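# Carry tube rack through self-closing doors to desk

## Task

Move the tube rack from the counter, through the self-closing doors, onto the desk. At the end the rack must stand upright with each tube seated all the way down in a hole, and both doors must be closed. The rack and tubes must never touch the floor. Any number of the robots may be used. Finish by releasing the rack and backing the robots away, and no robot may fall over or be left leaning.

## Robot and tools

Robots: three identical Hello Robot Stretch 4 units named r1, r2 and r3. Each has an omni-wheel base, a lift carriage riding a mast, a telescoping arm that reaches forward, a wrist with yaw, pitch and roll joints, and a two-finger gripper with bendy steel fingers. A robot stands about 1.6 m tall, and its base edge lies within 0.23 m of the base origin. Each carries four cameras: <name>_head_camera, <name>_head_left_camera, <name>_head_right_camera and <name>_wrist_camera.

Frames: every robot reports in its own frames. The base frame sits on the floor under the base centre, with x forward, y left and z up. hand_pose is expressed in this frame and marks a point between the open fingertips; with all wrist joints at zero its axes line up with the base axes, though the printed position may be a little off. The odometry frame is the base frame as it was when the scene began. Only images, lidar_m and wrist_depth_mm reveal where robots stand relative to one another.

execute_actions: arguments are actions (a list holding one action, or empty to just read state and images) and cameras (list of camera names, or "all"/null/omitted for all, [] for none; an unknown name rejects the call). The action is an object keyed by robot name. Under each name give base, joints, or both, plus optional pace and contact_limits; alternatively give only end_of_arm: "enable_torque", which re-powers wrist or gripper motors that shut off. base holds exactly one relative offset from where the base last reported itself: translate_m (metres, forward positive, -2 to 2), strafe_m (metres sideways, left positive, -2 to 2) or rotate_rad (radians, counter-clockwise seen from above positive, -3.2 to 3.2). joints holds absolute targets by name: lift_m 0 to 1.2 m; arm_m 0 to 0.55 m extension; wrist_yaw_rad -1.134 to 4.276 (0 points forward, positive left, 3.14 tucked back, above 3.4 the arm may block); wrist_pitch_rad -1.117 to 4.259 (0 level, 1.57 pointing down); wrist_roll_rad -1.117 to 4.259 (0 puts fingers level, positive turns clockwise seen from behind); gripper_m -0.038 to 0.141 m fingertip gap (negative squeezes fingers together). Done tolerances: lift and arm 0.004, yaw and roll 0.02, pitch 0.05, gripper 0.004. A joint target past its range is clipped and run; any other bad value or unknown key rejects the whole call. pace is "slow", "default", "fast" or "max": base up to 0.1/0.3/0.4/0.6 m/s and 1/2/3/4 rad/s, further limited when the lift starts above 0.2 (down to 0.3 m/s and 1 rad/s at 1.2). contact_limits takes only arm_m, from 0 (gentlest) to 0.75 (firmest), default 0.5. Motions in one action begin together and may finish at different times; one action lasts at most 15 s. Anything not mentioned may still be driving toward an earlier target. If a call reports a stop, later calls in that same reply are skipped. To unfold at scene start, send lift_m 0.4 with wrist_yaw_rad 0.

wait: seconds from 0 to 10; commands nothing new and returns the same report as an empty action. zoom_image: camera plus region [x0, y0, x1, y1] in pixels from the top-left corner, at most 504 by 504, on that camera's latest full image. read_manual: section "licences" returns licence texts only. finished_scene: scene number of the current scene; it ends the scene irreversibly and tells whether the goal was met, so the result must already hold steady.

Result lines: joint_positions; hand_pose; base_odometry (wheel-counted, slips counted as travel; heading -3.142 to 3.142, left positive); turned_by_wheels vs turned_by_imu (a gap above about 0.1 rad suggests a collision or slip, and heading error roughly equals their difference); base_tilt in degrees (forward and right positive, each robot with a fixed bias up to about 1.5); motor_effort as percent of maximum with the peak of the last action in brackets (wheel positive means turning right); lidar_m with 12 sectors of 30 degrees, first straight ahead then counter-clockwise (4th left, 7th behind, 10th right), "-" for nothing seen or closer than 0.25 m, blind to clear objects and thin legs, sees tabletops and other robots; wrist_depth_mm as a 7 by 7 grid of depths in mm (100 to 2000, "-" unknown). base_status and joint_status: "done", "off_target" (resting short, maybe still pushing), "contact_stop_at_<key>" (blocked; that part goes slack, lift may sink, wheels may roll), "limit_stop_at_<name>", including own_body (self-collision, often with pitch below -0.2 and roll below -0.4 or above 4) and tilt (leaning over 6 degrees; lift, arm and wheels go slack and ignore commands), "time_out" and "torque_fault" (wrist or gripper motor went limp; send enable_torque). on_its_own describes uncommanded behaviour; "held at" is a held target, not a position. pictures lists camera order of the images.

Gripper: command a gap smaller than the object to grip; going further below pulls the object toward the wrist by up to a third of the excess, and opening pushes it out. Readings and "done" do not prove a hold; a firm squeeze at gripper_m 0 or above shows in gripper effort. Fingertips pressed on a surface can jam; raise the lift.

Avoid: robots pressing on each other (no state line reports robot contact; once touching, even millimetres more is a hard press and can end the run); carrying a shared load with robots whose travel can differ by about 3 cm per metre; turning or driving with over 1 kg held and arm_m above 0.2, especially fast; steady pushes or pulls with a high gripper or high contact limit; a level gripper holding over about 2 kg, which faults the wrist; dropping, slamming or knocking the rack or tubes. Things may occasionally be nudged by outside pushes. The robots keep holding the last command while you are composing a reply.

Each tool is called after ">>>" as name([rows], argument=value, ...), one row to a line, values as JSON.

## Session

>>> execute_actions(actions=[], cameras=["r1_head_camera", "r1_head_left_camera", "r2_head_camera", "r2_head_left_camera", "r3_head_camera", "r3_head_left_camera"])

Scene clock: 0.00 s.
r1.base_odometry: x=+0.000 y=+0.000 heading=+0.000 (m, m, rad; r1's odometry frame)
r1.turned_by_wheels: +0.000 (rad since the last result)
r1.turned_by_imu: +0.000 (rad since the last result)
r1.base_tilt: forward=+0.3 right=-0.3 (deg)
r1.lidar_m: 1.27 2.75 2.01 1.77 1.82 1.37 1.24 1.27 1.46 1.33 1.35 1.71
r1.base_status: not commanded
r1.joint_positions: lift_m=+0.197 arm_m=-0.002 wrist_yaw_rad=+3.188 wrist_pitch_rad=+0.000 wrist_roll_rad=-0.002 gripper_m=+0.057
r1.joint_status: not commanded
r1.motor_effort: lift_m=+18 arm_m=+0 wrist_yaw_rad=+2 wrist_pitch_rad=-6 wrist_roll_rad=-1 gripper_m=-3 wheel_0=+0 wheel_1=+1 wheel_2=-1 (%)
r1.hand_pose: x=-0.1238 y=+0.0740 z=+0.3753 quat_wxyz=(-0.023, +0.000, -0.001, +1.000) (m; r1's base frame)
r1.wrist_depth_mm: - - 132 1397 1397 1397 1397 / - - 132 1366 1397 1430 1430 / - 113 134 1397 1397 1430 1464 / 139 137 273 1397 1430 1464 1464 / 213 1366 1366 1397 1430 1499 1499 / 213 1160 991 1118 200 1229 1229 / 212 798 878 - 904 842 891
r2.base_odometry: x=+0.000 y=+0.000 heading=+0.000 (m, m, rad; r2's odometry frame)
r2.turned_by_wheels: +0.000 (rad since the last result)
r2.turned_by_imu: +0.000 (rad since the last result)
r2.base_tilt: forward=+0.0 right=-0.3 (deg)
r2.lidar_m: 1.56 1.17 1.04 1.04 1.23 2.35 2.54 2.36 2.06 2.09 1.78 1.55
r2.base_status: not commanded
r2.joint_positions: lift_m=+0.261 arm_m=+0.003 wrist_yaw_rad=+3.179 wrist_pitch_rad=-0.002 wrist_roll_rad=-0.003 gripper_m=+0.057
r2.joint_status: not commanded
r2.motor_effort: lift_m=+19 arm_m=+0 wrist_yaw_rad=-2 wrist_pitch_rad=-4 wrist_roll_rad=-1 gripper_m=-2 wheel_0=+0 wheel_1=+0 wheel_2=+0 (%)
r2.hand_pose: x=-0.1181 y=+0.0765 z=+0.4401 quat_wxyz=(-0.019, +0.001, -0.001, +1.000) (m; r2's base frame)
r2.wrist_depth_mm: - - 138 - - - - / - - 137 - - - - / - 107 137 - - - - / - 139 151 - - - - / 197 - - - - - - / 202 1499 198 1499 198 1499 1499 / 206 960 1025 - 1098 931 1025
r3.base_odometry: x=+0.000 y=+0.000 heading=+0.000 (m, m, rad; r3's odometry frame)
r3.turned_by_wheels: +0.000 (rad since the last result)
r3.turned_by_imu: +0.000 (rad since the last result)
r3.base_tilt: forward=-0.7 right=+0.0 (deg)
r3.lidar_m: 1.25 2.16 1.40 1.25 1.31 1.61 1.18 1.25 1.58 1.83 1.94 2.39
r3.base_status: not commanded
r3.joint_positions: lift_m=+0.137 arm_m=-0.002 wrist_yaw_rad=+3.101 wrist_pitch_rad=+0.015 wrist_roll_rad=+0.002 gripper_m=+0.057
r3.joint_status: not commanded
r3.motor_effort: lift_m=+20 arm_m=+0 wrist_yaw_rad=+2 wrist_pitch_rad=-6 wrist_roll_rad=-1 gripper_m=-4 wheel_0=+0 wheel_1=+0 wheel_2=+0 (%)
r3.hand_pose: x=-0.1157 y=+0.0990 z=+0.3106 quat_wxyz=(+0.020, -0.008, +0.001, +1.000) (m; r3's base frame)
r3.wrist_depth_mm: - 141 1397 - - 1983 1430 / - 121 175 - - 1983 1397 / - 123 170 - - 1921 1430 / 116 142 243 - - 1921 1430 / 1708 - - - - 1863 1397 / 1078 1182 198 1205 194 1182 1182 / 768 788 798 112 798 759 831
pictures: r1_head_camera, r1_head_left_camera, r2_head_camera, r2_head_left_camera, r3_head_camera, r3_head_left_camera
Images, in order (width x height): r1_head_camera 420x560, r1_head_left_camera 420x672, r2_head_camera 420x560, r2_head_left_camera 420x672, r3_head_camera 420x560, r3_head_left_camera 420x672.

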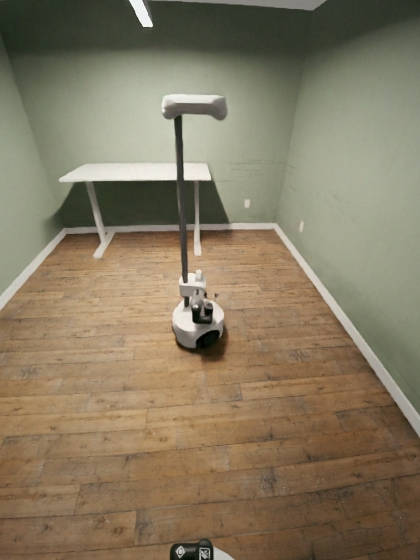

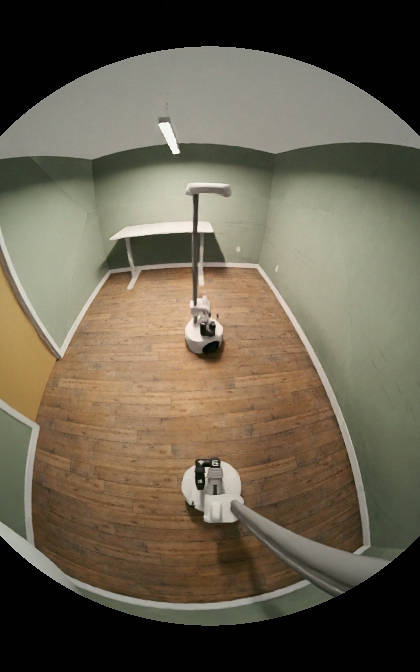

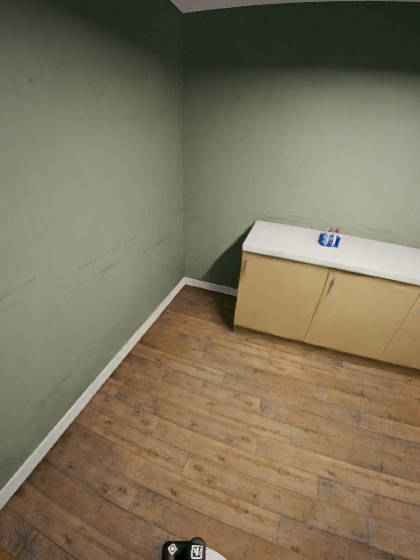

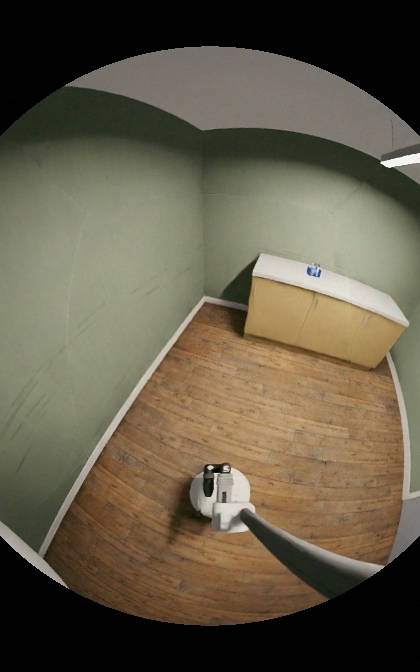

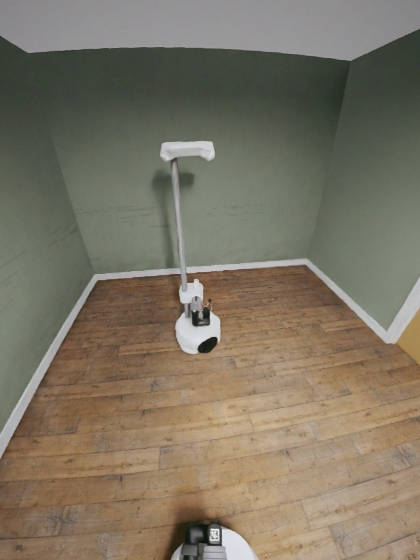

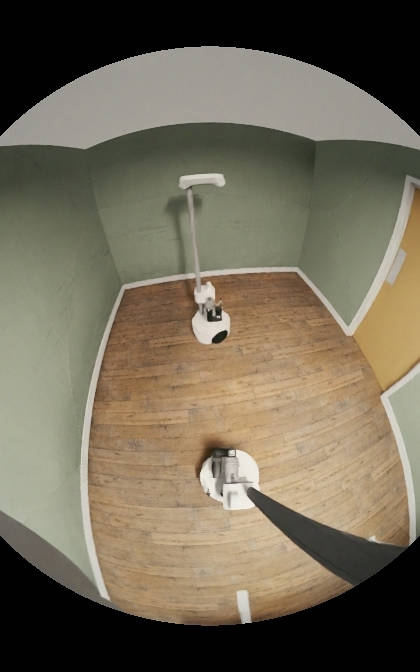

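>>> zoom_image(camera="r2_head_camera", region=[290, 210, 370, 270])

>>> execute_actions([
  {"r1": {"base": {"rotate_rad": 1.66}}, "r2": {"base": {"rotate_rad": -0.42}, "joints": {"lift_m": 0.85, "wrist_yaw_rad": 0, "wrist_pitch_rad": 0.12, "gripper_m": 0.141}}, "r3": {"base": {"rotate_rad": -1.48}}},
], cameras=["r1_head_camera", "r2_head_camera", "r3_head_camera", "r2_wrist_camera"])

Region (290, 210, 370, 270) of r2_head_camera's 420x560 image, scaled by 6.300, with more detail than that image has; it fills the top 378 rows of this view, and the rest is white.

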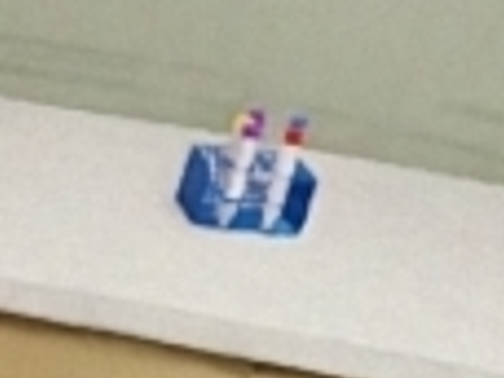

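Scene clock: 6.83 s.
r1.base_odometry: x=+0.000 y=+0.000 heading=+1.659 (m, m, rad; r1's odometry frame)
r1.turned_by_wheels: +1.659 (rad since the last result)
r1.turned_by_imu: +1.666 (rad since the last result)
r1.base_tilt: forward=+0.3 right=-0.4 (deg)
r1.lidar_m: 1.77 1.83 1.30 1.24 1.29 1.42 1.35 1.39 1.85 1.28 2.67 1.96
r1.base_status: done
r1.joint_positions: lift_m=+0.197 arm_m=-0.002 wrist_yaw_rad=+3.188 wrist_pitch_rad=+0.000 wrist_roll_rad=-0.002 gripper_m=+0.057
r1.joint_status: not commanded
r1.motor_effort: lift_m=+18(18) arm_m=+0(1) wrist_yaw_rad=+1(1) wrist_pitch_rad=-5(5) wrist_roll_rad=+0(2) gripper_m=-3(4) wheel_0=-4(9) wheel_1=-4(9) wheel_2=-3(14) (%)
r1.hand_pose: x=-0.1238 y=+0.0740 z=+0.3753 quat_wxyz=(-0.023, +0.000, -0.001, +1.000) (m; r1's base frame)
r1.wrist_depth_mm: - - 132 1499 1464 1464 1430 / - - 132 1464 1464 1430 1430 / - 113 134 1430 1464 1464 1464 / 138 136 273 1537 1464 1464 1430 / 213 1499 1537 1499 1499 1499 1499 / 214 1138 991 1138 200 1229 1229 / 212 788 878 - 904 831 891
r2.base_odometry: x=+0.000 y=+0.000 heading=-0.420 (m, m, rad; r2's odometry frame)
r2.turned_by_wheels: -0.420 (rad since the last result)
r2.turned_by_imu: -0.416 (rad since the last result)
r2.base_tilt: forward=+0.0 right=-0.3 (deg)
r2.lidar_m: 1.55 1.57 1.11 1.03 1.07 1.37 2.51 2.57 2.19 2.06 2.11 1.70
r2.base_status: done
r2.joint_positions: lift_m=+0.850 arm_m=+0.003 wrist_yaw_rad=+0.000 wrist_pitch_rad=+0.122 wrist_roll_rad=-0.003 gripper_m=+0.141
r2.joint_status: all done
r2.motor_effort: lift_m=+21(21) arm_m=+0(0) wrist_yaw_rad=-2(7) wrist_pitch_rad=-5(3) wrist_roll_rad=+1(1) gripper_m=+3(4) wheel_0=+1(9) wheel_1=-1(5) wheel_2=+0(6) (%)
r2.hand_pose: x=+0.4599 y=-0.0873 z=+0.9929 quat_wxyz=(+0.998, -0.001, +0.061, +0.000) (m; r2's base frame)
r2.wrist_depth_mm: 1808 1756 1921 1921 1863 1921 - / 1708 1756 1921 1921 1983 - - / 1756 1863 1863 1983 - - - / 1756 1921 1366 1336 1430 1430 1499 / 1808 1983 1464 1430 1499 1499 1499 / 1756 - 1397 1464 1464 1464 1537 / 1756 1756 1430 - 1499 1618 1576
r3.base_odometry: x=+0.000 y=+0.000 heading=-1.480 (m, m, rad; r3's odometry frame)
r3.turned_by_wheels: -1.480 (rad since the last result)
r3.turned_by_imu: -1.488 (rad since the last result)
r3.base_tilt: forward=-0.7 right=+0.0 (deg)
r3.lidar_m: 1.83 1.98 2.54 1.25 1.93 1.35 1.27 1.30 1.73 1.17 1.23 1.67
r3.base_status: done
r3.joint_positions: lift_m=+0.137 arm_m=-0.002 wrist_yaw_rad=+3.101 wrist_pitch_rad=+0.015 wrist_roll_rad=+0.002 gripper_m=+0.057
r3.joint_status: not commanded
r3.motor_effort: lift_m=+21(20) arm_m=+0(0) wrist_yaw_rad=+2(2) wrist_pitch_rad=-6(7) wrist_roll_rad=-2(2) gripper_m=-3(1) wheel_0=+0(4) wheel_1=-1(5) wheel_2=-1(6) (%)
r3.hand_pose: x=-0.1157 y=+0.0990 z=+0.3106 quat_wxyz=(+0.020, -0.008, +0.001, +1.000) (m; r3's base frame)
r3.wrist_depth_mm: - 141 1397 1397 1397 1397 1499 / - 121 175 1397 1430 1464 1464 / - 122 170 1366 1430 1430 1464 / 116 141 245 1397 1430 1430 1430 / 1336 1336 1366 1397 1397 1430 1499 / 1078 1229 198 1182 194 1182 1182 / 768 809 809 113 809 750 820
pictures: r1_head_camera, r2_head_camera, r2_wrist_camera, r3_head_camera
Images, in order (width x height): r1_head_camera 420x560, r2_head_camera 420x560, r2_wrist_camera 616x392, r3_head_camera 420x560.

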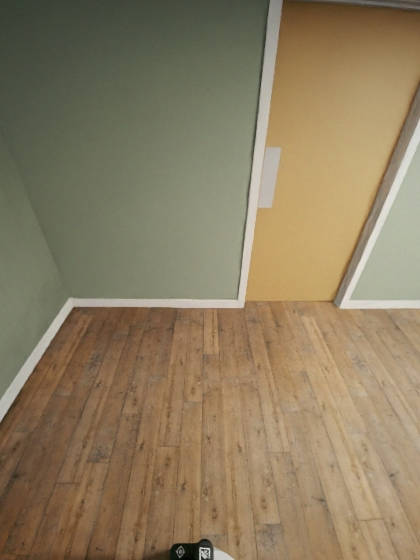

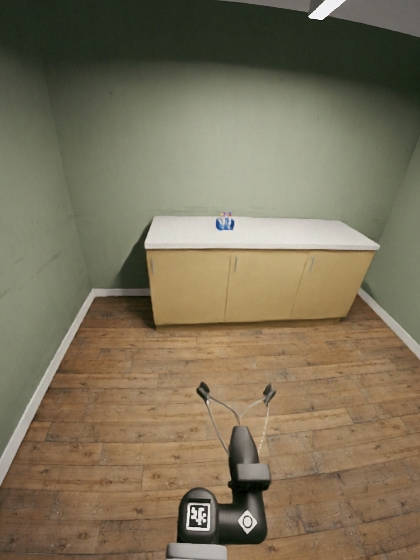

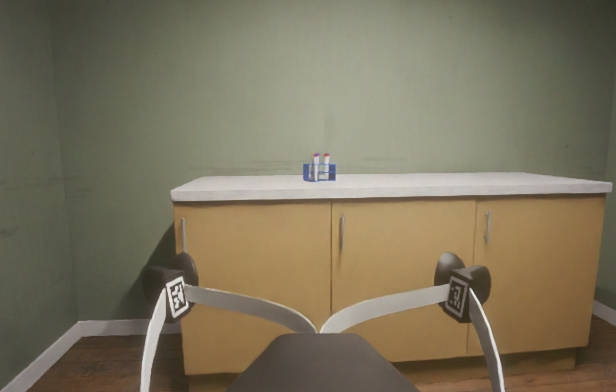

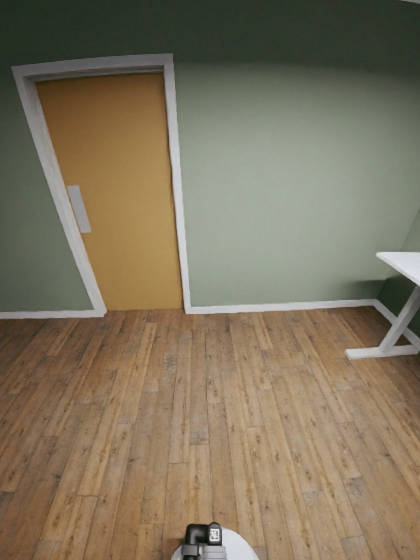

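>>> execute_actions([
  {"r1": {"base": {"strafe_m": -0.64}, "pace": "fast"}, "r2": {"base": {"translate_m": 0.9}, "pace": "fast"}, "r3": {"base": {"rotate_rad": 0.07}}},
], cameras=["r2_head_camera", "r2_wrist_camera", "r1_head_camera"])

Scene clock: 17.87 s.
r1.base_odometry: x=+0.638 y=+0.056 heading=+1.659 (m, m, rad; r1's odometry frame)
r1.turned_by_wheels: +0.000 (rad since the last result)
r1.turned_by_imu: -0.001 (rad since the last result)
r1.base_tilt: forward=+0.3 right=-0.4 (deg)
r1.lidar_m: 1.82 1.84 1.98 1.88 1.95 1.40 1.31 1.37 1.81 0.63 2.11 1.92
r1.base_status: done
r1.joint_positions: lift_m=+0.197 arm_m=-0.002 wrist_yaw_rad=+3.188 wrist_pitch_rad=+0.000 wrist_roll_rad=-0.002 gripper_m=+0.057
r1.joint_status: not commanded
r1.motor_effort: lift_m=+18(18) arm_m=+0(1) wrist_yaw_rad=+1(1) wrist_pitch_rad=-6(6) wrist_roll_rad=-1(0) gripper_m=-5(3) wheel_0=-1(12) wheel_1=+4(12) wheel_2=+0(1) (%)
r1.hand_pose: x=-0.1238 y=+0.0740 z=+0.3753 quat_wxyz=(-0.023, +0.000, -0.001, +1.000) (m; r1's base frame)
r1.wrist_depth_mm: - - 132 1464 1430 1430 1397 / - - 132 1464 1430 1464 1430 / - 113 134 1464 1464 1464 1430 / 138 136 273 1430 1430 1430 1464 / 213 1499 1464 1464 1464 1464 1430 / 213 1138 1008 1138 200 1229 1205 / 213 798 866 - 904 831 878
r2.base_odometry: x=+0.822 y=-0.367 heading=-0.420 (m, m, rad; r2's odometry frame)
r2.turned_by_wheels: +0.000 (rad since the last result)
r2.turned_by_imu: +0.001 (rad since the last result)
r2.base_tilt: forward=+0.0 right=-0.2 (deg)
r2.lidar_m: 0.66 0.68 1.22 1.14 1.15 1.48 3.32 3.19 2.14 1.98 1.10 0.71
r2.base_status: done
r2.joint_positions: lift_m=+0.850 arm_m=+0.003 wrist_yaw_rad=+0.000 wrist_pitch_rad=+0.122 wrist_roll_rad=-0.003 gripper_m=+0.141
r2.joint_status: not commanded
r2.motor_effort: lift_m=+21(21) arm_m=+0(1) wrist_yaw_rad=-2(2) wrist_pitch_rad=-4(4) wrist_roll_rad=-1(1) gripper_m=+0(0) wheel_0=+0(6) wheel_1=+0(6) wheel_2=+1(12) (%)
r2.hand_pose: x=+0.4598 y=-0.0874 z=+0.9929 quat_wxyz=(+0.998, -0.001, +0.061, +0.000) (m; r2's base frame)
r2.wrist_depth_mm: 1008 1008 1042 1025 1078 1078 1078 / 1008 1025 1025 1060 1098 1078 1118 / 1025 1025 1078 1098 1118 1138 1138 / 1042 1060 1078 788 1118 1118 1118 / 559 559 564 549 549 549 544 / 442 449 466 473 480 504 539 / 480 492 504 - 525 539 554
r3.base_odometry: x=+0.000 y=+0.000 heading=-1.410 (m, m, rad; r3's odometry frame)
r3.turned_by_wheels: +0.070 (rad since the last result)
r3.turned_by_imu: +0.071 (rad since the last result)
r3.base_tilt: forward=-0.7 right=+0.0 (deg)
r3.lidar_m: 1.83 2.01 0.73 0.60 1.78 1.33 1.26 1.36 1.89 1.19 1.25 1.76
r3.base_status: done
r3.joint_positions: lift_m=+0.137 arm_m=-0.002 wrist_yaw_rad=+3.101 wrist_pitch_rad=+0.015 wrist_roll_rad=+0.002 gripper_m=+0.057
r3.joint_status: not commanded
r3.motor_effort: lift_m=+20(20) arm_m=-1(1) wrist_yaw_rad=+1(0) wrist_pitch_rad=-5(4) wrist_roll_rad=-3(2) gripper_m=-8(3) wheel_0=-2(2) wheel_1=-1(6) wheel_2=+0(4) (%)
r3.hand_pose: x=-0.1157 y=+0.0990 z=+0.3106 quat_wxyz=(+0.020, -0.008, +0.001, +1.000) (m; r3's base frame)
r3.wrist_depth_mm: - 141 1430 1397 1397 1397 1397 / - 121 175 1430 1397 1397 1336 / - 123 169 1366 1366 1366 1366 / 116 141 242 1397 1397 1366 1397 / 1366 1397 1397 1430 1366 1366 1366 / 1078 1205 198 1229 193 1182 1182 / 778 798 820 113 798 741 820
pictures: r1_head_camera, r2_head_camera, r2_wrist_camera
Images, in order (width x height): r1_head_camera 420x560, r2_head_camera 420x560, r2_wrist_camera 616x392.

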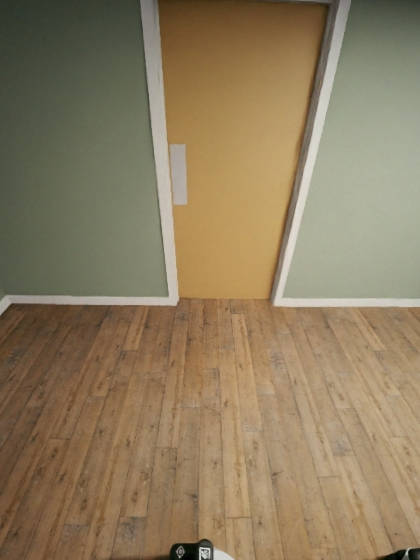

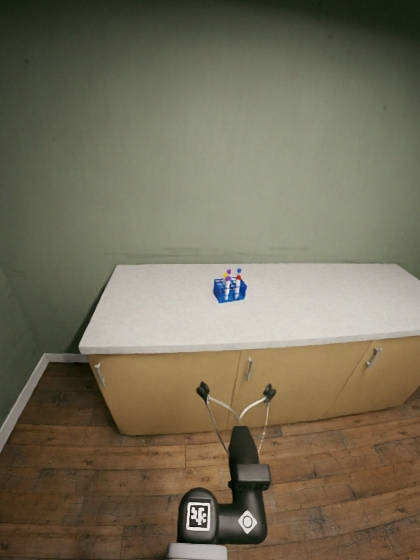

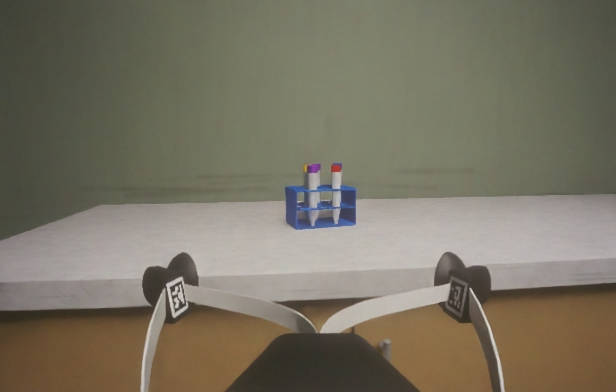

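>>> zoom_image(camera="r2_head_camera", region=[190, 255, 270, 320])

>>> zoom_image(camera="r2_wrist_camera", region=[260, 145, 380, 245])

Region (190, 255, 270, 320) of r2_head_camera's 420x560 image, scaled by 6.300, with more detail than that image has; it fills the top 410 rows of this view, and the rest is white.

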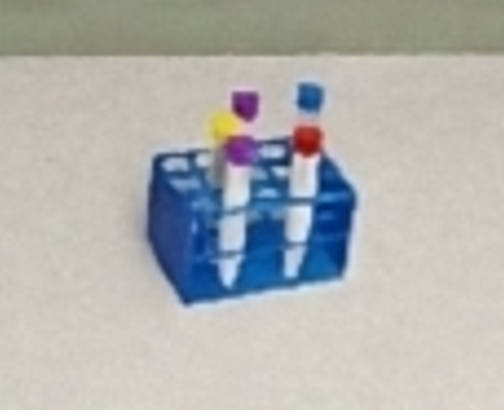

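Region (260, 145, 380, 245) of r2_wrist_camera's 616x392 image, scaled by 4.200.

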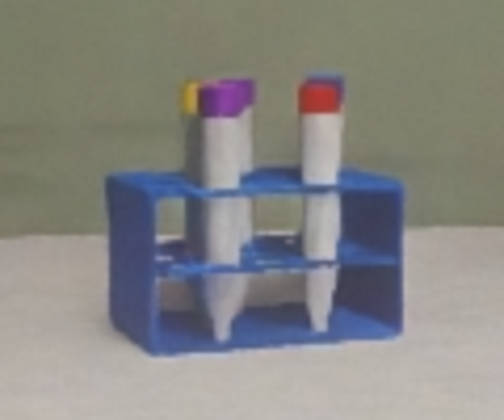

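>>> execute_actions([
  {"r1": {"base": {"translate_m": 1.6}, "pace": "fast"}, "r2": {"base": {"rotate_rad": 0.36}}, "r3": {"base": {"strafe_m": 0.75}}},
], cameras=[])

>>> execute_actions([
  {"r1": {"base": {"translate_m": 0.2}, "pace": "slow"}, "r2": {"base": {"strafe_m": -0.367}, "joints": {"arm_m": 0.25, "lift_m": 0.81}}, "r3": {"base": {"translate_m": 0.7}}},
], cameras=["r2_wrist_camera", "r3_head_camera"])

Scene clock: 41.70 s.
r1.base_odometry: x=+0.496 y=+1.650 heading=+1.660 (m, m, rad; r1's odometry frame)
r1.turned_by_wheels: +0.000 (rad since the last result)
r1.turned_by_imu: -0.010 (rad since the last result)
r1.base_tilt: forward=+0.3 right=-0.3 (deg)
r1.lidar_m: 0.29 0.28 0.41 0.77 2.01 2.68 1.43 2.97 2.11 1.11 0.44 0.30
r1.base_status: done
r1.joint_positions: lift_m=+0.197 arm_m=-0.002 wrist_yaw_rad=+3.188 wrist_pitch_rad=+0.000 wrist_roll_rad=-0.002 gripper_m=+0.057
r1.joint_status: not commanded
r1.motor_effort: lift_m=+17(18) arm_m=+0(0) wrist_yaw_rad=+1(0) wrist_pitch_rad=-7(6) wrist_roll_rad=+0(1) gripper_m=-4(4) wheel_0=+0(11) wheel_1=+1(9) wheel_2=+2(16) (%)
r1.hand_pose: x=-0.1238 y=+0.0740 z=+0.3753 quat_wxyz=(-0.023, +0.000, -0.001, +1.000) (m; r1's base frame)
r1.wrist_depth_mm: - - 131 - - - - / - - 132 - - - - / - 113 134 - - - - / 139 136 273 - - - - / 214 - 1618 1618 - - - / 213 1138 1008 1118 200 1255 1229 / 212 798 866 - 904 854 878
r2.base_odometry: x=+0.822 y=-0.367 heading=-0.060 (m, m, rad; r2's odometry frame)
r2.turned_by_wheels: +0.360 (rad since the last result)
r2.turned_by_imu: +0.360 (rad since the last result)
r2.base_tilt: forward=+0.0 right=-0.2 (deg)
r2.lidar_m: 0.66 0.79 1.14 1.13 1.31 2.28 3.44 2.30 1.98 1.40 0.78 0.66
r2.base_status: done
r2.joint_positions: lift_m=+0.850 arm_m=+0.003 wrist_yaw_rad=+0.000 wrist_pitch_rad=+0.122 wrist_roll_rad=-0.003 gripper_m=+0.141
r2.joint_status: not commanded
r2.motor_effort: lift_m=+21(21) arm_m=-1(1) wrist_yaw_rad=-2(1) wrist_pitch_rad=-5(5) wrist_roll_rad=-1(1) gripper_m=+0(2) wheel_0=-1(9) wheel_1=+1(6) wheel_2=-2(7) (%)
r2.hand_pose: x=+0.4598 y=-0.0874 z=+0.9929 quat_wxyz=(+0.998, -0.001, +0.061, +0.000) (m; r2's base frame)
r2.wrist_depth_mm: 1182 1205 1160 1060 960 931 878 / 1182 1255 1160 1078 1008 946 878 / 1182 1281 1182 1098 1025 960 904 / 1205 1308 1205 1078 1042 788 904 / 1182 1308 559 559 554 554 535 / 1182 1397 488 462 433 397 392 / 1229 1366 544 - 459 439 413
r3.base_odometry: x=+0.740 y=+0.120 heading=-1.410 (m, m, rad; r3's odometry frame)
r3.turned_by_wheels: +0.000 (rad since the last result)
r3.turned_by_imu: +0.003 (rad since the last result)
r3.base_tilt: forward=-0.8 right=+0.0 (deg)
r3.lidar_m: 1.41 1.93 2.06 1.98 1.74 1.28 1.24 1.31 1.85 1.92 2.03 1.94
r3.base_status: done
r3.joint_positions: lift_m=+0.137 arm_m=-0.002 wrist_yaw_rad=+3.101 wrist_pitch_rad=+0.015 wrist_roll_rad=+0.002 gripper_m=+0.057
r3.joint_status: not commanded
r3.motor_effort: lift_m=+20(20) arm_m=+0(0) wrist_yaw_rad=+1(4) wrist_pitch_rad=-6(5) wrist_roll_rad=-2(1) gripper_m=-6(2) wheel_0=+0(9) wheel_1=-1(0) wheel_2=-1(0) (%)
r3.hand_pose: x=-0.1157 y=+0.0990 z=+0.3106 quat_wxyz=(+0.020, -0.008, +0.001, +1.000) (m; r3's base frame)
r3.wrist_depth_mm: - 141 1336 1397 1366 1366 1366 / - 121 176 1366 1336 1366 1366 / - 122 170 1336 1366 1366 1308 / 116 141 243 1366 1366 1366 1397 / 1366 1366 1366 1366 1366 1366 1397 / 1060 1182 200 1229 193 1205 1182 / 768 788 809 113 809 750 831
pictures: none
No camera images: the call's "cameras" was empty. Leave "cameras" out to get every camera's image.

Scene clock: 45.50 s.
r1.base_odometry: x=+0.478 y=+1.849 heading=+1.660 (m, m, rad; r1's odometry frame)
r1.turned_by_wheels: +0.000 (rad since the last result)
r1.turned_by_imu: -0.002 (rad since the last result)
r1.base_tilt: forward=+0.3 right=-0.4 (deg)
r1.lidar_m: - 0.25 0.34 0.33 2.04 2.68 0.92 3.18 2.09 0.54 0.27 0.25
r1.base_status: done
r1.joint_positions: lift_m=+0.197 arm_m=-0.002 wrist_yaw_rad=+3.188 wrist_pitch_rad=+0.000 wrist_roll_rad=-0.002 gripper_m=+0.057
r1.joint_status: not commanded
r1.motor_effort: lift_m=+17(18) arm_m=+0(0) wrist_yaw_rad=+2(1) wrist_pitch_rad=-7(8) wrist_roll_rad=-2(0) gripper_m=-2(4) wheel_0=+6(16) wheel_1=+10(10) wheel_2=-16(24) (%)
r1.hand_pose: x=-0.1238 y=+0.0740 z=+0.3754 quat_wxyz=(-0.023, +0.000, -0.001, +1.000) (m; r1's base frame)
r1.wrist_depth_mm: - - 132 - - - - / - - 132 - - - - / - 113 134 - - - - / 139 137 273 1308 - - - / 213 1983 1576 1160 - - - / 213 1160 991 1060 200 1229 1229 / 212 778 878 - 891 842 891
r2.base_odometry: x=+0.800 y=-0.733 heading=-0.060 (m, m, rad; r2's odometry frame)
r2.turned_by_wheels: +0.000 (rad since the last result)
r2.turned_by_imu: +0.001 (rad since the last result)
r2.base_tilt: forward=+0.0 right=-0.3 (deg)
r2.lidar_m: 0.59 0.66 1.47 1.49 1.73 2.97 3.42 1.88 1.62 1.62 0.69 0.58
r2.base_status: done
r2.joint_positions: lift_m=+0.810 arm_m=+0.249 wrist_yaw_rad=+0.000 wrist_pitch_rad=+0.122 wrist_roll_rad=-0.003 gripper_m=+0.141
r2.joint_status: all done
r2.motor_effort: lift_m=+17(21) arm_m=+5(6) wrist_yaw_rad=-1(2) wrist_pitch_rad=-4(5) wrist_roll_rad=+0(1) gripper_m=-1(1) wheel_0=-1(10) wheel_1=+1(7) wheel_2=+0(2) (%)
r2.hand_pose: x=+0.7063 y=-0.0874 z=+0.9533 quat_wxyz=(+0.998, -0.001, +0.061, +0.000) (m; r2's base frame)
r2.wrist_depth_mm: 904 842 788 732 676 640 609 / 931 854 809 750 707 661 627 / 960 891 820 750 723 654 640 / 976 866 798 424 741 668 634 / 418 421 413 377 410 413 404 / 271 256 239 273 239 236 268 / 202 202 203 - 211 190 208
r3.base_odometry: x=+0.852 y=-0.571 heading=-1.410 (m, m, rad; r3's odometry frame)
r3.turned_by_wheels: +0.000 (rad since the last result)
r3.turned_by_imu: +0.002 (rad since the last result)
r3.base_tilt: forward=-0.6 right=+0.0 (deg)
r3.lidar_m: 0.89 1.20 1.69 1.96 2.05 2.04 1.96 2.07 2.05 1.96 1.62 1.27
r3.base_status: done
r3.joint_positions: lift_m=+0.137 arm_m=-0.002 wrist_yaw_rad=+3.101 wrist_pitch_rad=+0.015 wrist_roll_rad=+0.002 gripper_m=+0.057
r3.joint_status: not commanded
r3.motor_effort: lift_m=+21(20) arm_m=+0(0) wrist_yaw_rad=+0(1) wrist_pitch_rad=-6(5) wrist_roll_rad=+0(1) gripper_m=-4(5) wheel_0=-1(5) wheel_1=+0(5) wheel_2=+1(7) (%)
r3.hand_pose: x=-0.1157 y=+0.0990 z=+0.3106 quat_wxyz=(+0.020, -0.008, +0.001, +1.000) (m; r3's base frame)
r3.wrist_depth_mm: - 141 - - - - - / - 121 175 - - - - / - 122 170 - - - - / 116 141 244 - - - - / 1708 - - - - - - / 1078 1205 198 1229 194 1182 1182 / 759 788 820 112 798 750 820
pictures: r2_wrist_camera, r3_head_camera
Images, in order (width x height): r2_wrist_camera 616x392, r3_head_camera 420x560.

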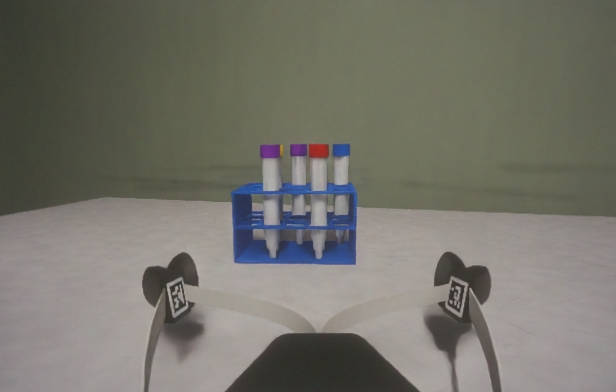

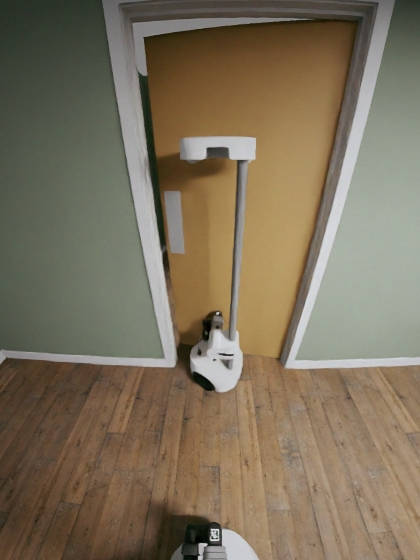

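>>> zoom_image(camera="r2_wrist_camera", region=[210, 130, 380, 280])

Region (210, 130, 380, 280) of r2_wrist_camera's 616x392 image, scaled by 2.965; it fills the top 445 rows of this view, and the rest is white.

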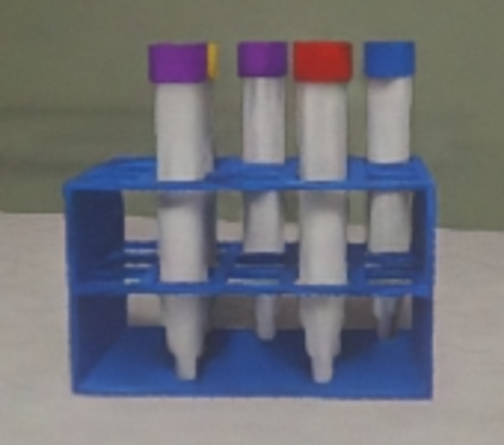

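>>> execute_actions([
  {"r1": {"base": {"translate_m": 1.5}}, "r2": {"base": {"strafe_m": 0.023}, "joints": {"arm_m": 0.37}, "pace": "slow"}, "r3": {"base": {"translate_m": 0.5}}},
], cameras=["r2_wrist_camera", "r3_head_camera", "r1_head_camera"])

Scene clock: 61.47 s.
r1.base_odometry: x=+0.345 y=+3.343 heading=+1.660 (m, m, rad; r1's odometry frame)
r1.turned_by_wheels: +0.000 (rad since the last result)
r1.turned_by_imu: -0.014 (rad since the last result)
r1.base_tilt: forward=+0.4 right=-0.3 (deg)
r1.lidar_m: 0.94 0.98 1.06 0.99 1.03 1.37 0.64 1.05 1.11 1.05 1.08 0.99
r1.base_status: done
r1.joint_positions: lift_m=+0.197 arm_m=-0.002 wrist_yaw_rad=+3.188 wrist_pitch_rad=+0.000 wrist_roll_rad=-0.002 gripper_m=+0.057
r1.joint_status: not commanded
r1.motor_effort: lift_m=+18(17) arm_m=+0(0) wrist_yaw_rad=+1(1) wrist_pitch_rad=-4(6) wrist_roll_rad=+1(0) gripper_m=-4(4) wheel_0=+2(12) wheel_1=+2(11) wheel_2=-2(26) (%)
r1.hand_pose: x=-0.1238 y=+0.0740 z=+0.3754 quat_wxyz=(-0.023, +0.000, -0.001, +1.000) (m; r1's base frame)
r1.wrist_depth_mm: - - 132 798 1464 1430 1308 / - - 132 798 1537 1464 1308 / - 113 134 778 1499 1464 1308 / 138 136 274 854 1464 1464 1366 / 213 1499 1042 842 1499 1430 1308 / 213 1138 960 778 200 1229 1182 / 212 788 878 - 891 831 891
r2.base_odometry: x=+0.801 y=-0.710 heading=-0.060 (m, m, rad; r2's odometry frame)
r2.turned_by_wheels: +0.000 (rad since the last result)
r2.turned_by_imu: +0.002 (rad since the last result)
r2.base_tilt: forward=+0.0 right=-0.3 (deg)
r2.lidar_m: 0.60 0.68 1.47 1.46 1.72 2.94 3.46 1.93 1.65 1.64 0.70 0.59
r2.base_status: done
r2.joint_positions: lift_m=+0.810 arm_m=+0.369 wrist_yaw_rad=+0.000 wrist_pitch_rad=+0.122 wrist_roll_rad=-0.003 gripper_m=+0.141
r2.joint_status: all done
r2.motor_effort: lift_m=+17(17) arm_m=+6(6) wrist_yaw_rad=-2(1) wrist_pitch_rad=-4(4) wrist_roll_rad=-2(0) gripper_m=+4(0) wheel_0=-1(8) wheel_1=+1(5) wheel_2=+0(0) (%)
r2.hand_pose: x=+0.8263 y=-0.0874 z=+0.9533 quat_wxyz=(+0.998, -0.001, +0.061, +0.000) (m; r2's base frame)
r2.wrist_depth_mm: 778 715 668 615 580 544 517 / 798 741 676 634 585 554 525 / 809 759 699 634 603 569 544 / 820 788 715 270 303 580 554 / 413 413 343 279 306 407 404 / 271 253 240 260 237 236 265 / 202 202 203 - 211 191 208
r3.base_odometry: x=+0.932 y=-1.065 heading=-1.411 (m, m, rad; r3's odometry frame)
r3.turned_by_wheels: +0.000 (rad since the last result)
r3.turned_by_imu: +0.002 (rad since the last result)
r3.base_tilt: forward=-0.7 right=+0.0 (deg)
r3.lidar_m: 1.10 0.71 0.97 1.95 2.04 2.57 2.46 2.61 2.05 2.00 0.90 0.86
r3.base_status: done
r3.joint_positions: lift_m=+0.137 arm_m=-0.002 wrist_yaw_rad=+3.101 wrist_pitch_rad=+0.015 wrist_roll_rad=+0.002 gripper_m=+0.057
r3.joint_status: not commanded
r3.motor_effort: lift_m=+20(20) arm_m=+0(0) wrist_yaw_rad=+2(2) wrist_pitch_rad=-5(4) wrist_roll_rad=-1(2) gripper_m=+2(2) wheel_0=+0(6) wheel_1=-1(5) wheel_2=+0(8) (%)
r3.hand_pose: x=-0.1157 y=+0.0990 z=+0.3106 quat_wxyz=(+0.020, -0.008, +0.001, +1.000) (m; r3's base frame)
r3.wrist_depth_mm: - 141 - - - - - / - 121 176 - - - - / - 123 169 - - - - / 116 141 244 - - - - / 1708 - - - - - - / 1060 1182 198 1205 193 1205 1182 / 768 798 809 112 798 750 809
pictures: r1_head_camera, r2_wrist_camera, r3_head_camera
Images, in order (width x height): r1_head_camera 420x560, r2_wrist_camera 616x392, r3_head_camera 420x560.

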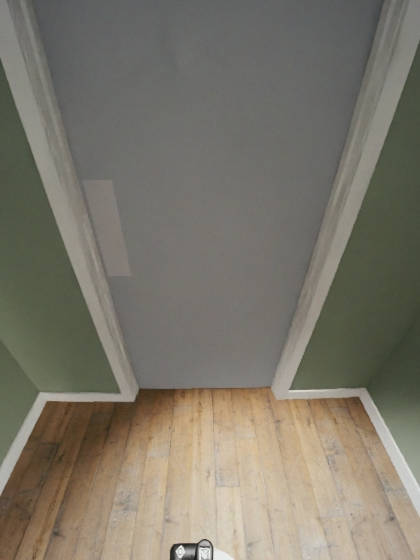

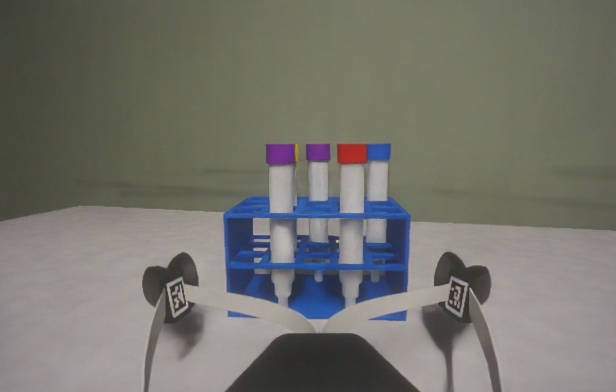

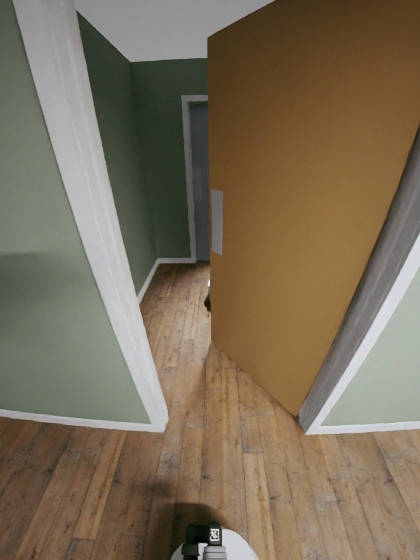

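>>> execute_actions([
  {"r1": {"base": {"rotate_rad": 0.15}}, "r2": {"joints": {"arm_m": 0.428}, "pace": "slow", "contact_limits": {"arm_m": 0.2}}, "r3": {"base": {"strafe_m": -0.06}}},
], cameras=["r2_wrist_camera"])

Scene clock: 70.20 s.
r1.base_odometry: x=+0.345 y=+3.343 heading=+1.809 (m, m, rad; r1's odometry frame)
r1.turned_by_wheels: +0.149 (rad since the last result)
r1.turned_by_imu: +0.147 (rad since the last result)
r1.base_tilt: forward=+0.2 right=-0.3 (deg)
r1.lidar_m: 0.95 0.98 1.03 1.00 1.09 1.32 1.31 1.39 1.08 1.05 1.13 0.98
r1.base_status: done
r1.joint_positions: lift_m=+0.197 arm_m=-0.002 wrist_yaw_rad=+3.188 wrist_pitch_rad=+0.000 wrist_roll_rad=-0.002 gripper_m=+0.057
r1.joint_status: not commanded
r1.motor_effort: lift_m=+17(17) arm_m=+0(0) wrist_yaw_rad=+1(1) wrist_pitch_rad=-5(5) wrist_roll_rad=+1(1) gripper_m=-3(4) wheel_0=-2(2) wheel_1=-4(5) wheel_2=-4(11) (%)
r1.hand_pose: x=-0.1238 y=+0.0740 z=+0.3754 quat_wxyz=(-0.023, +0.000, -0.001, +1.000) (m; r1's base frame)
r1.wrist_depth_mm: - - 131 1430 1430 1336 1281 / - - 132 1430 1397 1366 1336 / - 113 134 1430 1397 1397 1336 / 139 136 273 1464 1430 1366 1336 / 214 1618 1499 1430 1464 1336 1336 / 214 1160 991 1118 200 1229 1205 / 213 798 866 - 904 831 878
r2.base_odometry: x=+0.801 y=-0.710 heading=-0.060 (m, m, rad; r2's odometry frame)
r2.turned_by_wheels: +0.000 (rad since the last result)
r2.turned_by_imu: +0.002 (rad since the last result)
r2.base_tilt: forward=+0.0 right=-0.2 (deg)
r2.lidar_m: 0.58 0.68 1.46 1.47 1.70 2.93 3.47 1.93 1.65 1.64 0.69 0.58
r2.base_status: not commanded
r2.joint_positions: lift_m=+0.810 arm_m=+0.427 wrist_yaw_rad=+0.000 wrist_pitch_rad=+0.122 wrist_roll_rad=-0.003 gripper_m=+0.141
r2.joint_status: all done
r2.motor_effort: lift_m=+17(17) arm_m=+6(6) wrist_yaw_rad=-1(2) wrist_pitch_rad=-5(4) wrist_roll_rad=+0(0) gripper_m=+2(0) wheel_0=-1(1) wheel_1=+0(1) wheel_2=+0(0) (%)
r2.contact_limits: arm_m 0.2
r2.hand_pose: x=+0.8842 y=-0.0874 z=+0.9533 quat_wxyz=(+0.998, -0.001, +0.061, +0.000) (m; r2's base frame)
r2.wrist_depth_mm: 707 661 609 564 530 496 473 / 723 668 615 580 544 508 484 / 750 691 634 574 549 517 488 / 768 691 640 238 247 525 496 / 415 413 229 231 205 407 402 / 271 254 206 199 205 236 265 / 201 200 201 - 204 198 208
r3.base_odometry: x=+0.873 y=-1.074 heading=-1.411 (m, m, rad; r3's odometry frame)
r3.turned_by_wheels: +0.000 (rad since the last result)
r3.turned_by_imu: +0.000 (rad since the last result)
r3.base_tilt: forward=-0.7 right=+0.0 (deg)
r3.lidar_m: 0.71 0.74 0.95 2.02 2.10 2.53 2.45 2.59 2.00 1.94 0.93 0.73
r3.base_status: done
r3.joint_positions: lift_m=+0.137 arm_m=-0.002 wrist_yaw_rad=+3.101 wrist_pitch_rad=+0.015 wrist_roll_rad=+0.002 gripper_m=+0.057
r3.joint_status: not commanded
r3.motor_effort: lift_m=+20(20) arm_m=+0(0) wrist_yaw_rad=+0(1) wrist_pitch_rad=-4(5) wrist_roll_rad=-2(1) gripper_m=-3(2) wheel_0=-1(8) wheel_1=-1(2) wheel_2=-1(2) (%)
r3.hand_pose: x=-0.1157 y=+0.0990 z=+0.3106 quat_wxyz=(+0.020, -0.008, +0.001, +1.000) (m; r3's base frame)
r3.wrist_depth_mm: - 141 - - - - - / - 121 175 - - - - / - 122 170 - - - - / 116 141 244 - - - - / 1708 - - - - - - / 1060 1205 198 1205 193 1182 1182 / 778 788 820 112 820 741 831
pictures: r2_wrist_camera
Images, in order (width x height): r2_wrist_camera 616x392.

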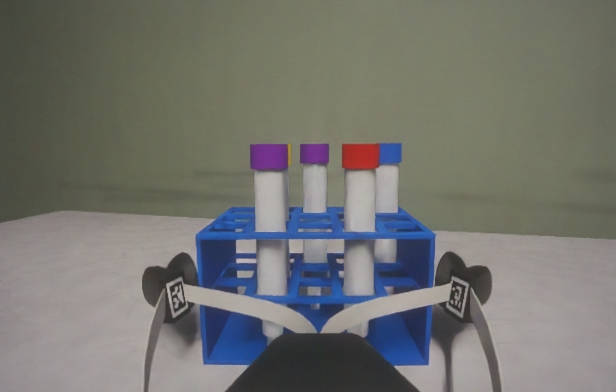

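>>> execute_actions([
  {"r1": {"base": {"translate_m": 0.68}, "pace": "fast"}, "r2": {"joints": {"gripper_m": 0.065}}, "r3": {"base": {"translate_m": 0.45}}},
], cameras=["r2_wrist_camera"])

>>> execute_actions([
  {"r1": {"base": {"translate_m": 0.2}, "pace": "slow"}, "r2": {"joints": {"lift_m": 0.9}, "pace": "slow"}, "r3": {"base": {"translate_m": 0.2}, "pace": "slow"}},
], cameras=["r2_wrist_camera"])

Scene clock: 77.50 s.
r1.base_odometry: x=+0.184 y=+4.004 heading=+1.809 (m, m, rad; r1's odometry frame)
r1.turned_by_wheels: +0.000 (rad since the last result)
r1.turned_by_imu: -0.005 (rad since the last result)
r1.base_tilt: forward=+0.3 right=-0.3 (deg)
r1.lidar_m: 0.27 0.30 0.44 0.94 1.01 1.50 1.99 1.48 1.13 0.61 0.39 0.29
r1.base_status: done
r1.joint_positions: lift_m=+0.197 arm_m=-0.002 wrist_yaw_rad=+3.188 wrist_pitch_rad=+0.000 wrist_roll_rad=-0.002 gripper_m=+0.057
r1.joint_status: not commanded
r1.motor_effort: lift_m=+17(17) arm_m=+1(0) wrist_yaw_rad=+0(1) wrist_pitch_rad=-7(8) wrist_roll_rad=-2(0) gripper_m=-2(3) wheel_0=+1(7) wheel_1=+1(8) wheel_2=+2(13) (%)
r1.hand_pose: x=-0.1238 y=+0.0740 z=+0.3754 quat_wxyz=(-0.023, +0.000, -0.001, +1.000) (m; r1's base frame)
r1.wrist_depth_mm: - - 132 - - 1983 1576 / - - 132 - - 1983 1576 / - 113 134 - - - 1576 / 138 136 273 - - - 1576 / 213 1808 - - - - 1576 / 213 1138 1008 1138 200 1255 1229 / 212 788 878 - 891 854 878
r2.base_odometry: x=+0.801 y=-0.710 heading=-0.060 (m, m, rad; r2's odometry frame)
r2.turned_by_wheels: +0.000 (rad since the last result)
r2.turned_by_imu: +0.002 (rad since the last result)
r2.base_tilt: forward=+0.0 right=-0.2 (deg)
r2.lidar_m: 0.57 0.67 1.47 1.47 1.70 2.94 3.48 1.90 1.66 1.65 0.71 0.56
r2.base_status: not commanded
r2.joint_positions: lift_m=+0.810 arm_m=+0.427 wrist_yaw_rad=+0.000 wrist_pitch_rad=+0.123 wrist_roll_rad=-0.003 gripper_m=+0.065
r2.joint_status: all done
r2.motor_effort: lift_m=+17(17) arm_m=+6(6) wrist_yaw_rad=-2(2) wrist_pitch_rad=-6(7) wrist_roll_rad=-2(2) gripper_m=-20(17) wheel_0=-1(1) wheel_1=+1(1) wheel_2=+0(0) (%)
r2.hand_pose: x=+0.8842 y=-0.0874 z=+0.9530 quat_wxyz=(+0.998, -0.001, +0.062, +0.000) (m; r2's base frame)
r2.wrist_depth_mm: 699 654 609 569 530 496 473 / 723 676 621 574 544 512 480 / 750 691 634 574 530 521 492 / 768 699 647 230 232 530 500 / 415 410 200 198 186 402 399 / 268 180 186 207 185 177 263 / 200 195 183 - 186 198 -
r3.base_odometry: x=+0.945 y=-1.519 heading=-1.411 (m, m, rad; r3's odometry frame)
r3.turned_by_wheels: +0.000 (rad since the last result)
r3.turned_by_imu: +0.002 (rad since the last result)
r3.base_tilt: forward=-0.7 right=+0.0 (deg)
r3.lidar_m: 0.25 0.28 0.42 0.92 2.13 2.98 2.93 3.08 2.03 0.74 0.40 0.27
r3.base_status: done
r3.joint_positions: lift_m=+0.137 arm_m=-0.002 wrist_yaw_rad=+3.101 wrist_pitch_rad=+0.015 wrist_roll_rad=+0.002 gripper_m=+0.057
r3.joint_status: not commanded
r3.motor_effort: lift_m=+20(20) arm_m=+0(0) wrist_yaw_rad=+2(2) wrist_pitch_rad=-6(6) wrist_roll_rad=-1(2) gripper_m=-3(3) wheel_0=+1(6) wheel_1=+0(3) wheel_2=+2(9) (%)
r3.hand_pose: x=-0.1157 y=+0.0990 z=+0.3106 quat_wxyz=(+0.020, -0.008, +0.001, +1.000) (m; r3's base frame)
r3.wrist_depth_mm: - 141 - - - - - / - 121 175 - - - - / - 123 170 - - - - / 116 141 244 - - - - / 1661 - - - - - - / 1078 1182 198 1229 194 1205 1182 / 768 798 798 112 809 759 831
pictures: r2_wrist_camera
Images, in order (width x height): r2_wrist_camera 616x392.

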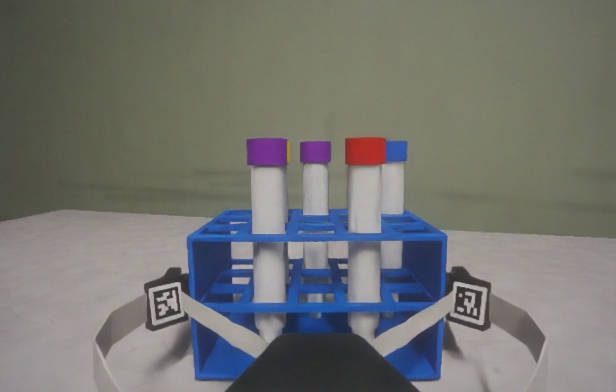

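Scene clock: 80.80 s.
r1.base_odometry: x=+0.137 y=+4.197 heading=+1.809 (m, m, rad; r1's odometry frame)
r1.turned_by_wheels: +0.000 (rad since the last result)
r1.turned_by_imu: -0.001 (rad since the last result)
r1.base_tilt: forward=+0.3 right=-0.4 (deg)
r1.lidar_m: - 0.25 0.33 0.35 1.00 1.48 2.02 1.49 1.14 0.38 0.25 -
r1.base_status: done
r1.joint_positions: lift_m=+0.197 arm_m=-0.002 wrist_yaw_rad=+3.188 wrist_pitch_rad=+0.000 wrist_roll_rad=-0.002 gripper_m=+0.057
r1.joint_status: not commanded
r1.motor_effort: lift_m=+17(17) arm_m=+0(0) wrist_yaw_rad=+2(2) wrist_pitch_rad=-6(6) wrist_roll_rad=+1(3) gripper_m=-3(3) wheel_0=+6(14) wheel_1=+6(16) wheel_2=-16(33) (%)
r1.hand_pose: x=-0.1238 y=+0.0740 z=+0.3754 quat_wxyz=(-0.023, +0.000, -0.001, +1.000) (m; r1's base frame)
r1.wrist_depth_mm: - - 131 - - - 1537 / - - 132 - - - 1537 / - 113 134 - - - 1499 / 138 136 273 - - - 1537 / 213 1808 - - - - 1499 / 214 1138 1008 1138 200 1255 1205 / 213 798 866 - 904 842 891
r2.base_odometry: x=+0.801 y=-0.710 heading=-0.060 (m, m, rad; r2's odometry frame)
r2.turned_by_wheels: +0.000 (rad since the last result)
r2.turned_by_imu: +0.001 (rad since the last result)
r2.base_tilt: forward=+0.0 right=-0.3 (deg)
r2.lidar_m: 0.58 0.68 1.46 1.47 1.70 2.93 3.48 1.92 1.66 1.64 0.66 0.58
r2.base_status: not commanded
r2.joint_positions: lift_m=+0.900 arm_m=+0.427 wrist_yaw_rad=+0.000 wrist_pitch_rad=+0.123 wrist_roll_rad=-0.003 gripper_m=+0.065
r2.joint_status: all done
r2.motor_effort: lift_m=+22(22) arm_m=+6(6) wrist_yaw_rad=-1(2) wrist_pitch_rad=-8(8) wrist_roll_rad=+0(1) gripper_m=-21(19) wheel_0=-1(1) wheel_1=+1(1) wheel_2=+0(0) (%)
r2.hand_pose: x=+0.8842 y=-0.0874 z=+1.0425 quat_wxyz=(+0.998, -0.001, +0.062, +0.000) (m; r2's base frame)
r2.wrist_depth_mm: 715 654 609 569 530 496 477 / 741 668 621 580 539 517 484 / 750 691 634 574 544 521 492 / 768 707 654 232 232 530 504 / 788 699 200 198 186 535 517 / 462 180 185 208 185 178 455 / 343 338 193 - 185 340 340
r3.base_odometry: x=+0.977 y=-1.716 heading=-1.411 (m, m, rad; r3's odometry frame)
r3.turned_by_wheels: +0.000 (rad since the last result)
r3.turned_by_imu: +0.001 (rad since the last result)
r3.base_tilt: forward=-0.7 right=+0.0 (deg)
r3.lidar_m: - 0.25 0.39 0.35 2.07 2.96 3.15 2.75 2.04 0.46 0.25 0.25
r3.base_status: done
r3.joint_positions: lift_m=+0.137 arm_m=-0.002 wrist_yaw_rad=+3.101 wrist_pitch_rad=+0.015 wrist_roll_rad=+0.002 gripper_m=+0.057
r3.joint_status: not commanded
r3.motor_effort: lift_m=+20(20) arm_m=+0(0) wrist_yaw_rad=+0(1) wrist_pitch_rad=-5(5) wrist_roll_rad=-2(4) gripper_m=-4(2) wheel_0=+4(17) wheel_1=+4(12) wheel_2=-15(17) (%)
r3.hand_pose: x=-0.1157 y=+0.0990 z=+0.3106 quat_wxyz=(+0.020, -0.008, +0.001, +1.000) (m; r3's base frame)
r3.wrist_depth_mm: - 141 - - - - - / - 121 175 - - - - / - 123 170 - - - - / 116 141 244 - - - - / 1708 - - - - - - / 1078 1182 198 1205 194 1205 1205 / 768 798 809 112 798 741 820
pictures: r2_wrist_camera
Images, in order (width x height): r2_wrist_camera 616x392.

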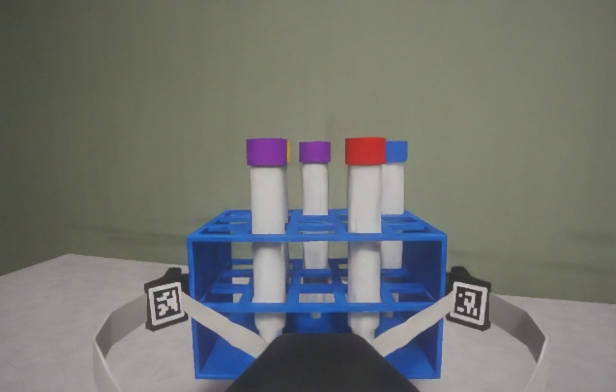

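>>> execute_actions([
  {"r1": {"base": {"translate_m": 0.62}, "pace": "slow"}, "r2": {"joints": {"arm_m": 0.0}, "base": {"translate_m": -2.0}, "pace": "fast"}, "r3": {"base": {"translate_m": 0.7}}},
], cameras=["r2_head_right_camera", "r3_head_right_camera", "r1_head_right_camera"])

Scene clock: 103.20 s.
r1.base_odometry: x=-0.009 y=+4.799 heading=+1.809 (m, m, rad; r1's odometry frame)
r1.turned_by_wheels: +0.000 (rad since the last result)
r1.turned_by_imu: -0.010 (rad since the last result)
r1.base_tilt: forward=+0.3 right=-0.4 (deg)
r1.lidar_m: 0.59 0.56 1.97 1.37 0.61 0.54 1.99 0.75 0.29 0.25 - 0.25
r1.base_status: done
r1.joint_positions: lift_m=+0.197 arm_m=-0.002 wrist_yaw_rad=+3.188 wrist_pitch_rad=+0.000 wrist_roll_rad=-0.002 gripper_m=+0.057
r1.joint_status: not commanded
r1.motor_effort: lift_m=+17(17) arm_m=+0(0) wrist_yaw_rad=+0(1) wrist_pitch_rad=-6(5) wrist_roll_rad=-2(1) gripper_m=-3(3) wheel_0=+9(11) wheel_1=+0(8) wheel_2=-10(22) (%)
r1.hand_pose: x=-0.1238 y=+0.0740 z=+0.3754 quat_wxyz=(-0.023, +0.000, -0.001, +1.000) (m; r1's base frame)
r1.wrist_depth_mm: - - 131 - - - 500 / - - 132 - - - 508 / - 113 134 - - 591 508 / 138 137 273 - - 591 508 / 214 1863 - - - 580 512 / 213 1160 1008 1138 200 580 521 / 212 778 866 - 904 525 521
r2.base_odometry: x=-1.195 y=-0.590 heading=-0.060 (m, m, rad; r2's odometry frame)
r2.turned_by_wheels: +0.000 (rad since the last result)
r2.turned_by_imu: +0.004 (rad since the last result)
r2.base_tilt: forward=+0.0 right=-0.3 (deg)
r2.lidar_m: 0.42 2.31 1.97 1.97 1.86 1.53 1.55 1.34 1.14 0.57 0.56 0.42
r2.base_status: done
r2.joint_positions: lift_m=+0.900 arm_m=+0.003 wrist_yaw_rad=+0.000 wrist_pitch_rad=+0.124 wrist_roll_rad=-0.003 gripper_m=+0.065
r2.joint_status: all done
joint sent to its limit — the command would take r2.arm_m past its lower limit, so that joint was sent only as far as its limit.
r2.motor_effort: lift_m=+22(22) arm_m=-5(6) wrist_yaw_rad=+0(3) wrist_pitch_rad=-8(8) wrist_roll_rad=+0(1) gripper_m=-16(18) wheel_0=-1(5) wheel_1=-1(6) wheel_2=+0(9) (%)
r2.hand_pose: x=+0.4606 y=-0.0874 z=+1.0424 quat_wxyz=(+0.998, -0.001, +0.062, +0.000) (m; r2's base frame)
r2.wrist_depth_mm: - - - - - - - / - - - - - - - / - - - - - - - / - - - 232 233 - - / - - 200 198 187 - - / - 181 186 206 185 177 - / 1808 1808 193 - 186 1863 1808
r3.base_odometry: x=+1.088 y=-2.407 heading=-1.411 (m, m, rad; r3's odometry frame)
r3.turned_by_wheels: +0.000 (rad since the last result)
r3.turned_by_imu: +0.000 (rad since the last result)
r3.base_tilt: forward=-0.7 right=+0.0 (deg)
r3.lidar_m: 1.66 1.34 0.97 0.93 0.78 0.66 3.94 0.62 0.27 0.25 1.60 0.25
r3.base_status: done
r3.joint_positions: lift_m=+0.137 arm_m=-0.002 wrist_yaw_rad=+3.101 wrist_pitch_rad=+0.015 wrist_roll_rad=+0.002 gripper_m=+0.057
r3.joint_status: not commanded
r3.motor_effort: lift_m=+20(20) arm_m=+0(0) wrist_yaw_rad=+1(3) wrist_pitch_rad=-5(5) wrist_roll_rad=+0(2) gripper_m=-4(5) wheel_0=+4(11) wheel_1=-3(12) wheel_2=-2(24) (%)
r3.hand_pose: x=-0.1157 y=+0.0990 z=+0.3106 quat_wxyz=(+0.020, -0.008, +0.001, +1.000) (m; r3's base frame)
r3.wrist_depth_mm: - 141 - - - 676 668 / - 121 175 - - 676 676 / - 122 170 - - 668 668 / 116 142 244 - - 668 668 / 1708 - - - - 676 676 / 1060 1205 198 1229 194 668 668 / 759 798 788 112 809 668 661
pictures: r1_head_right_camera, r2_head_right_camera, r3_head_right_camera
Images, in order (width x height): r1_head_right_camera 420x672, r2_head_right_camera 420x672, r3_head_right_camera 420x672.

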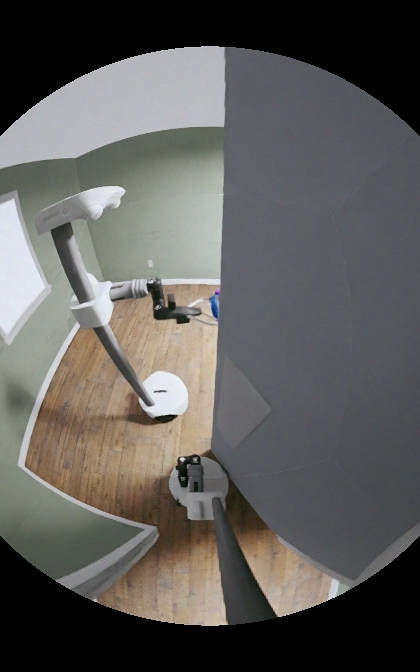

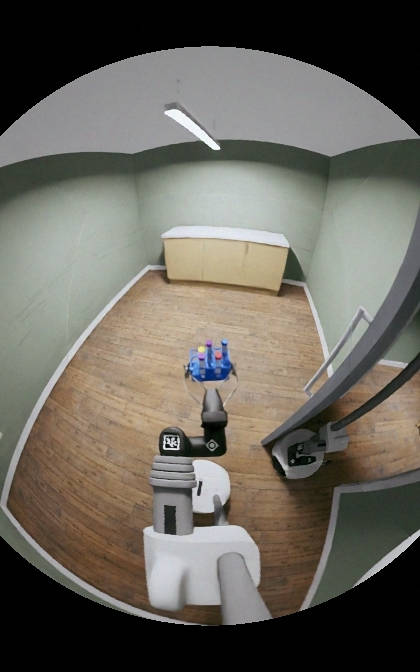

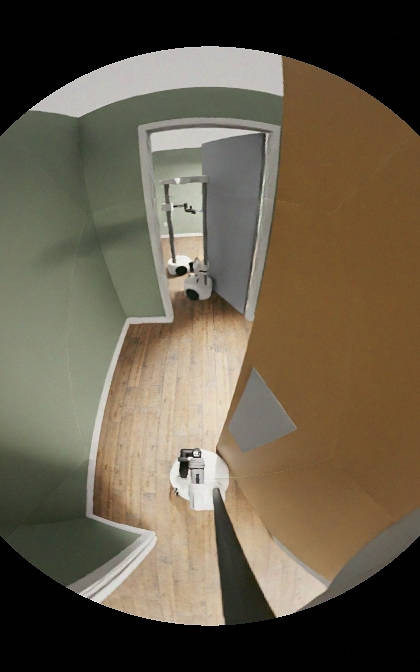

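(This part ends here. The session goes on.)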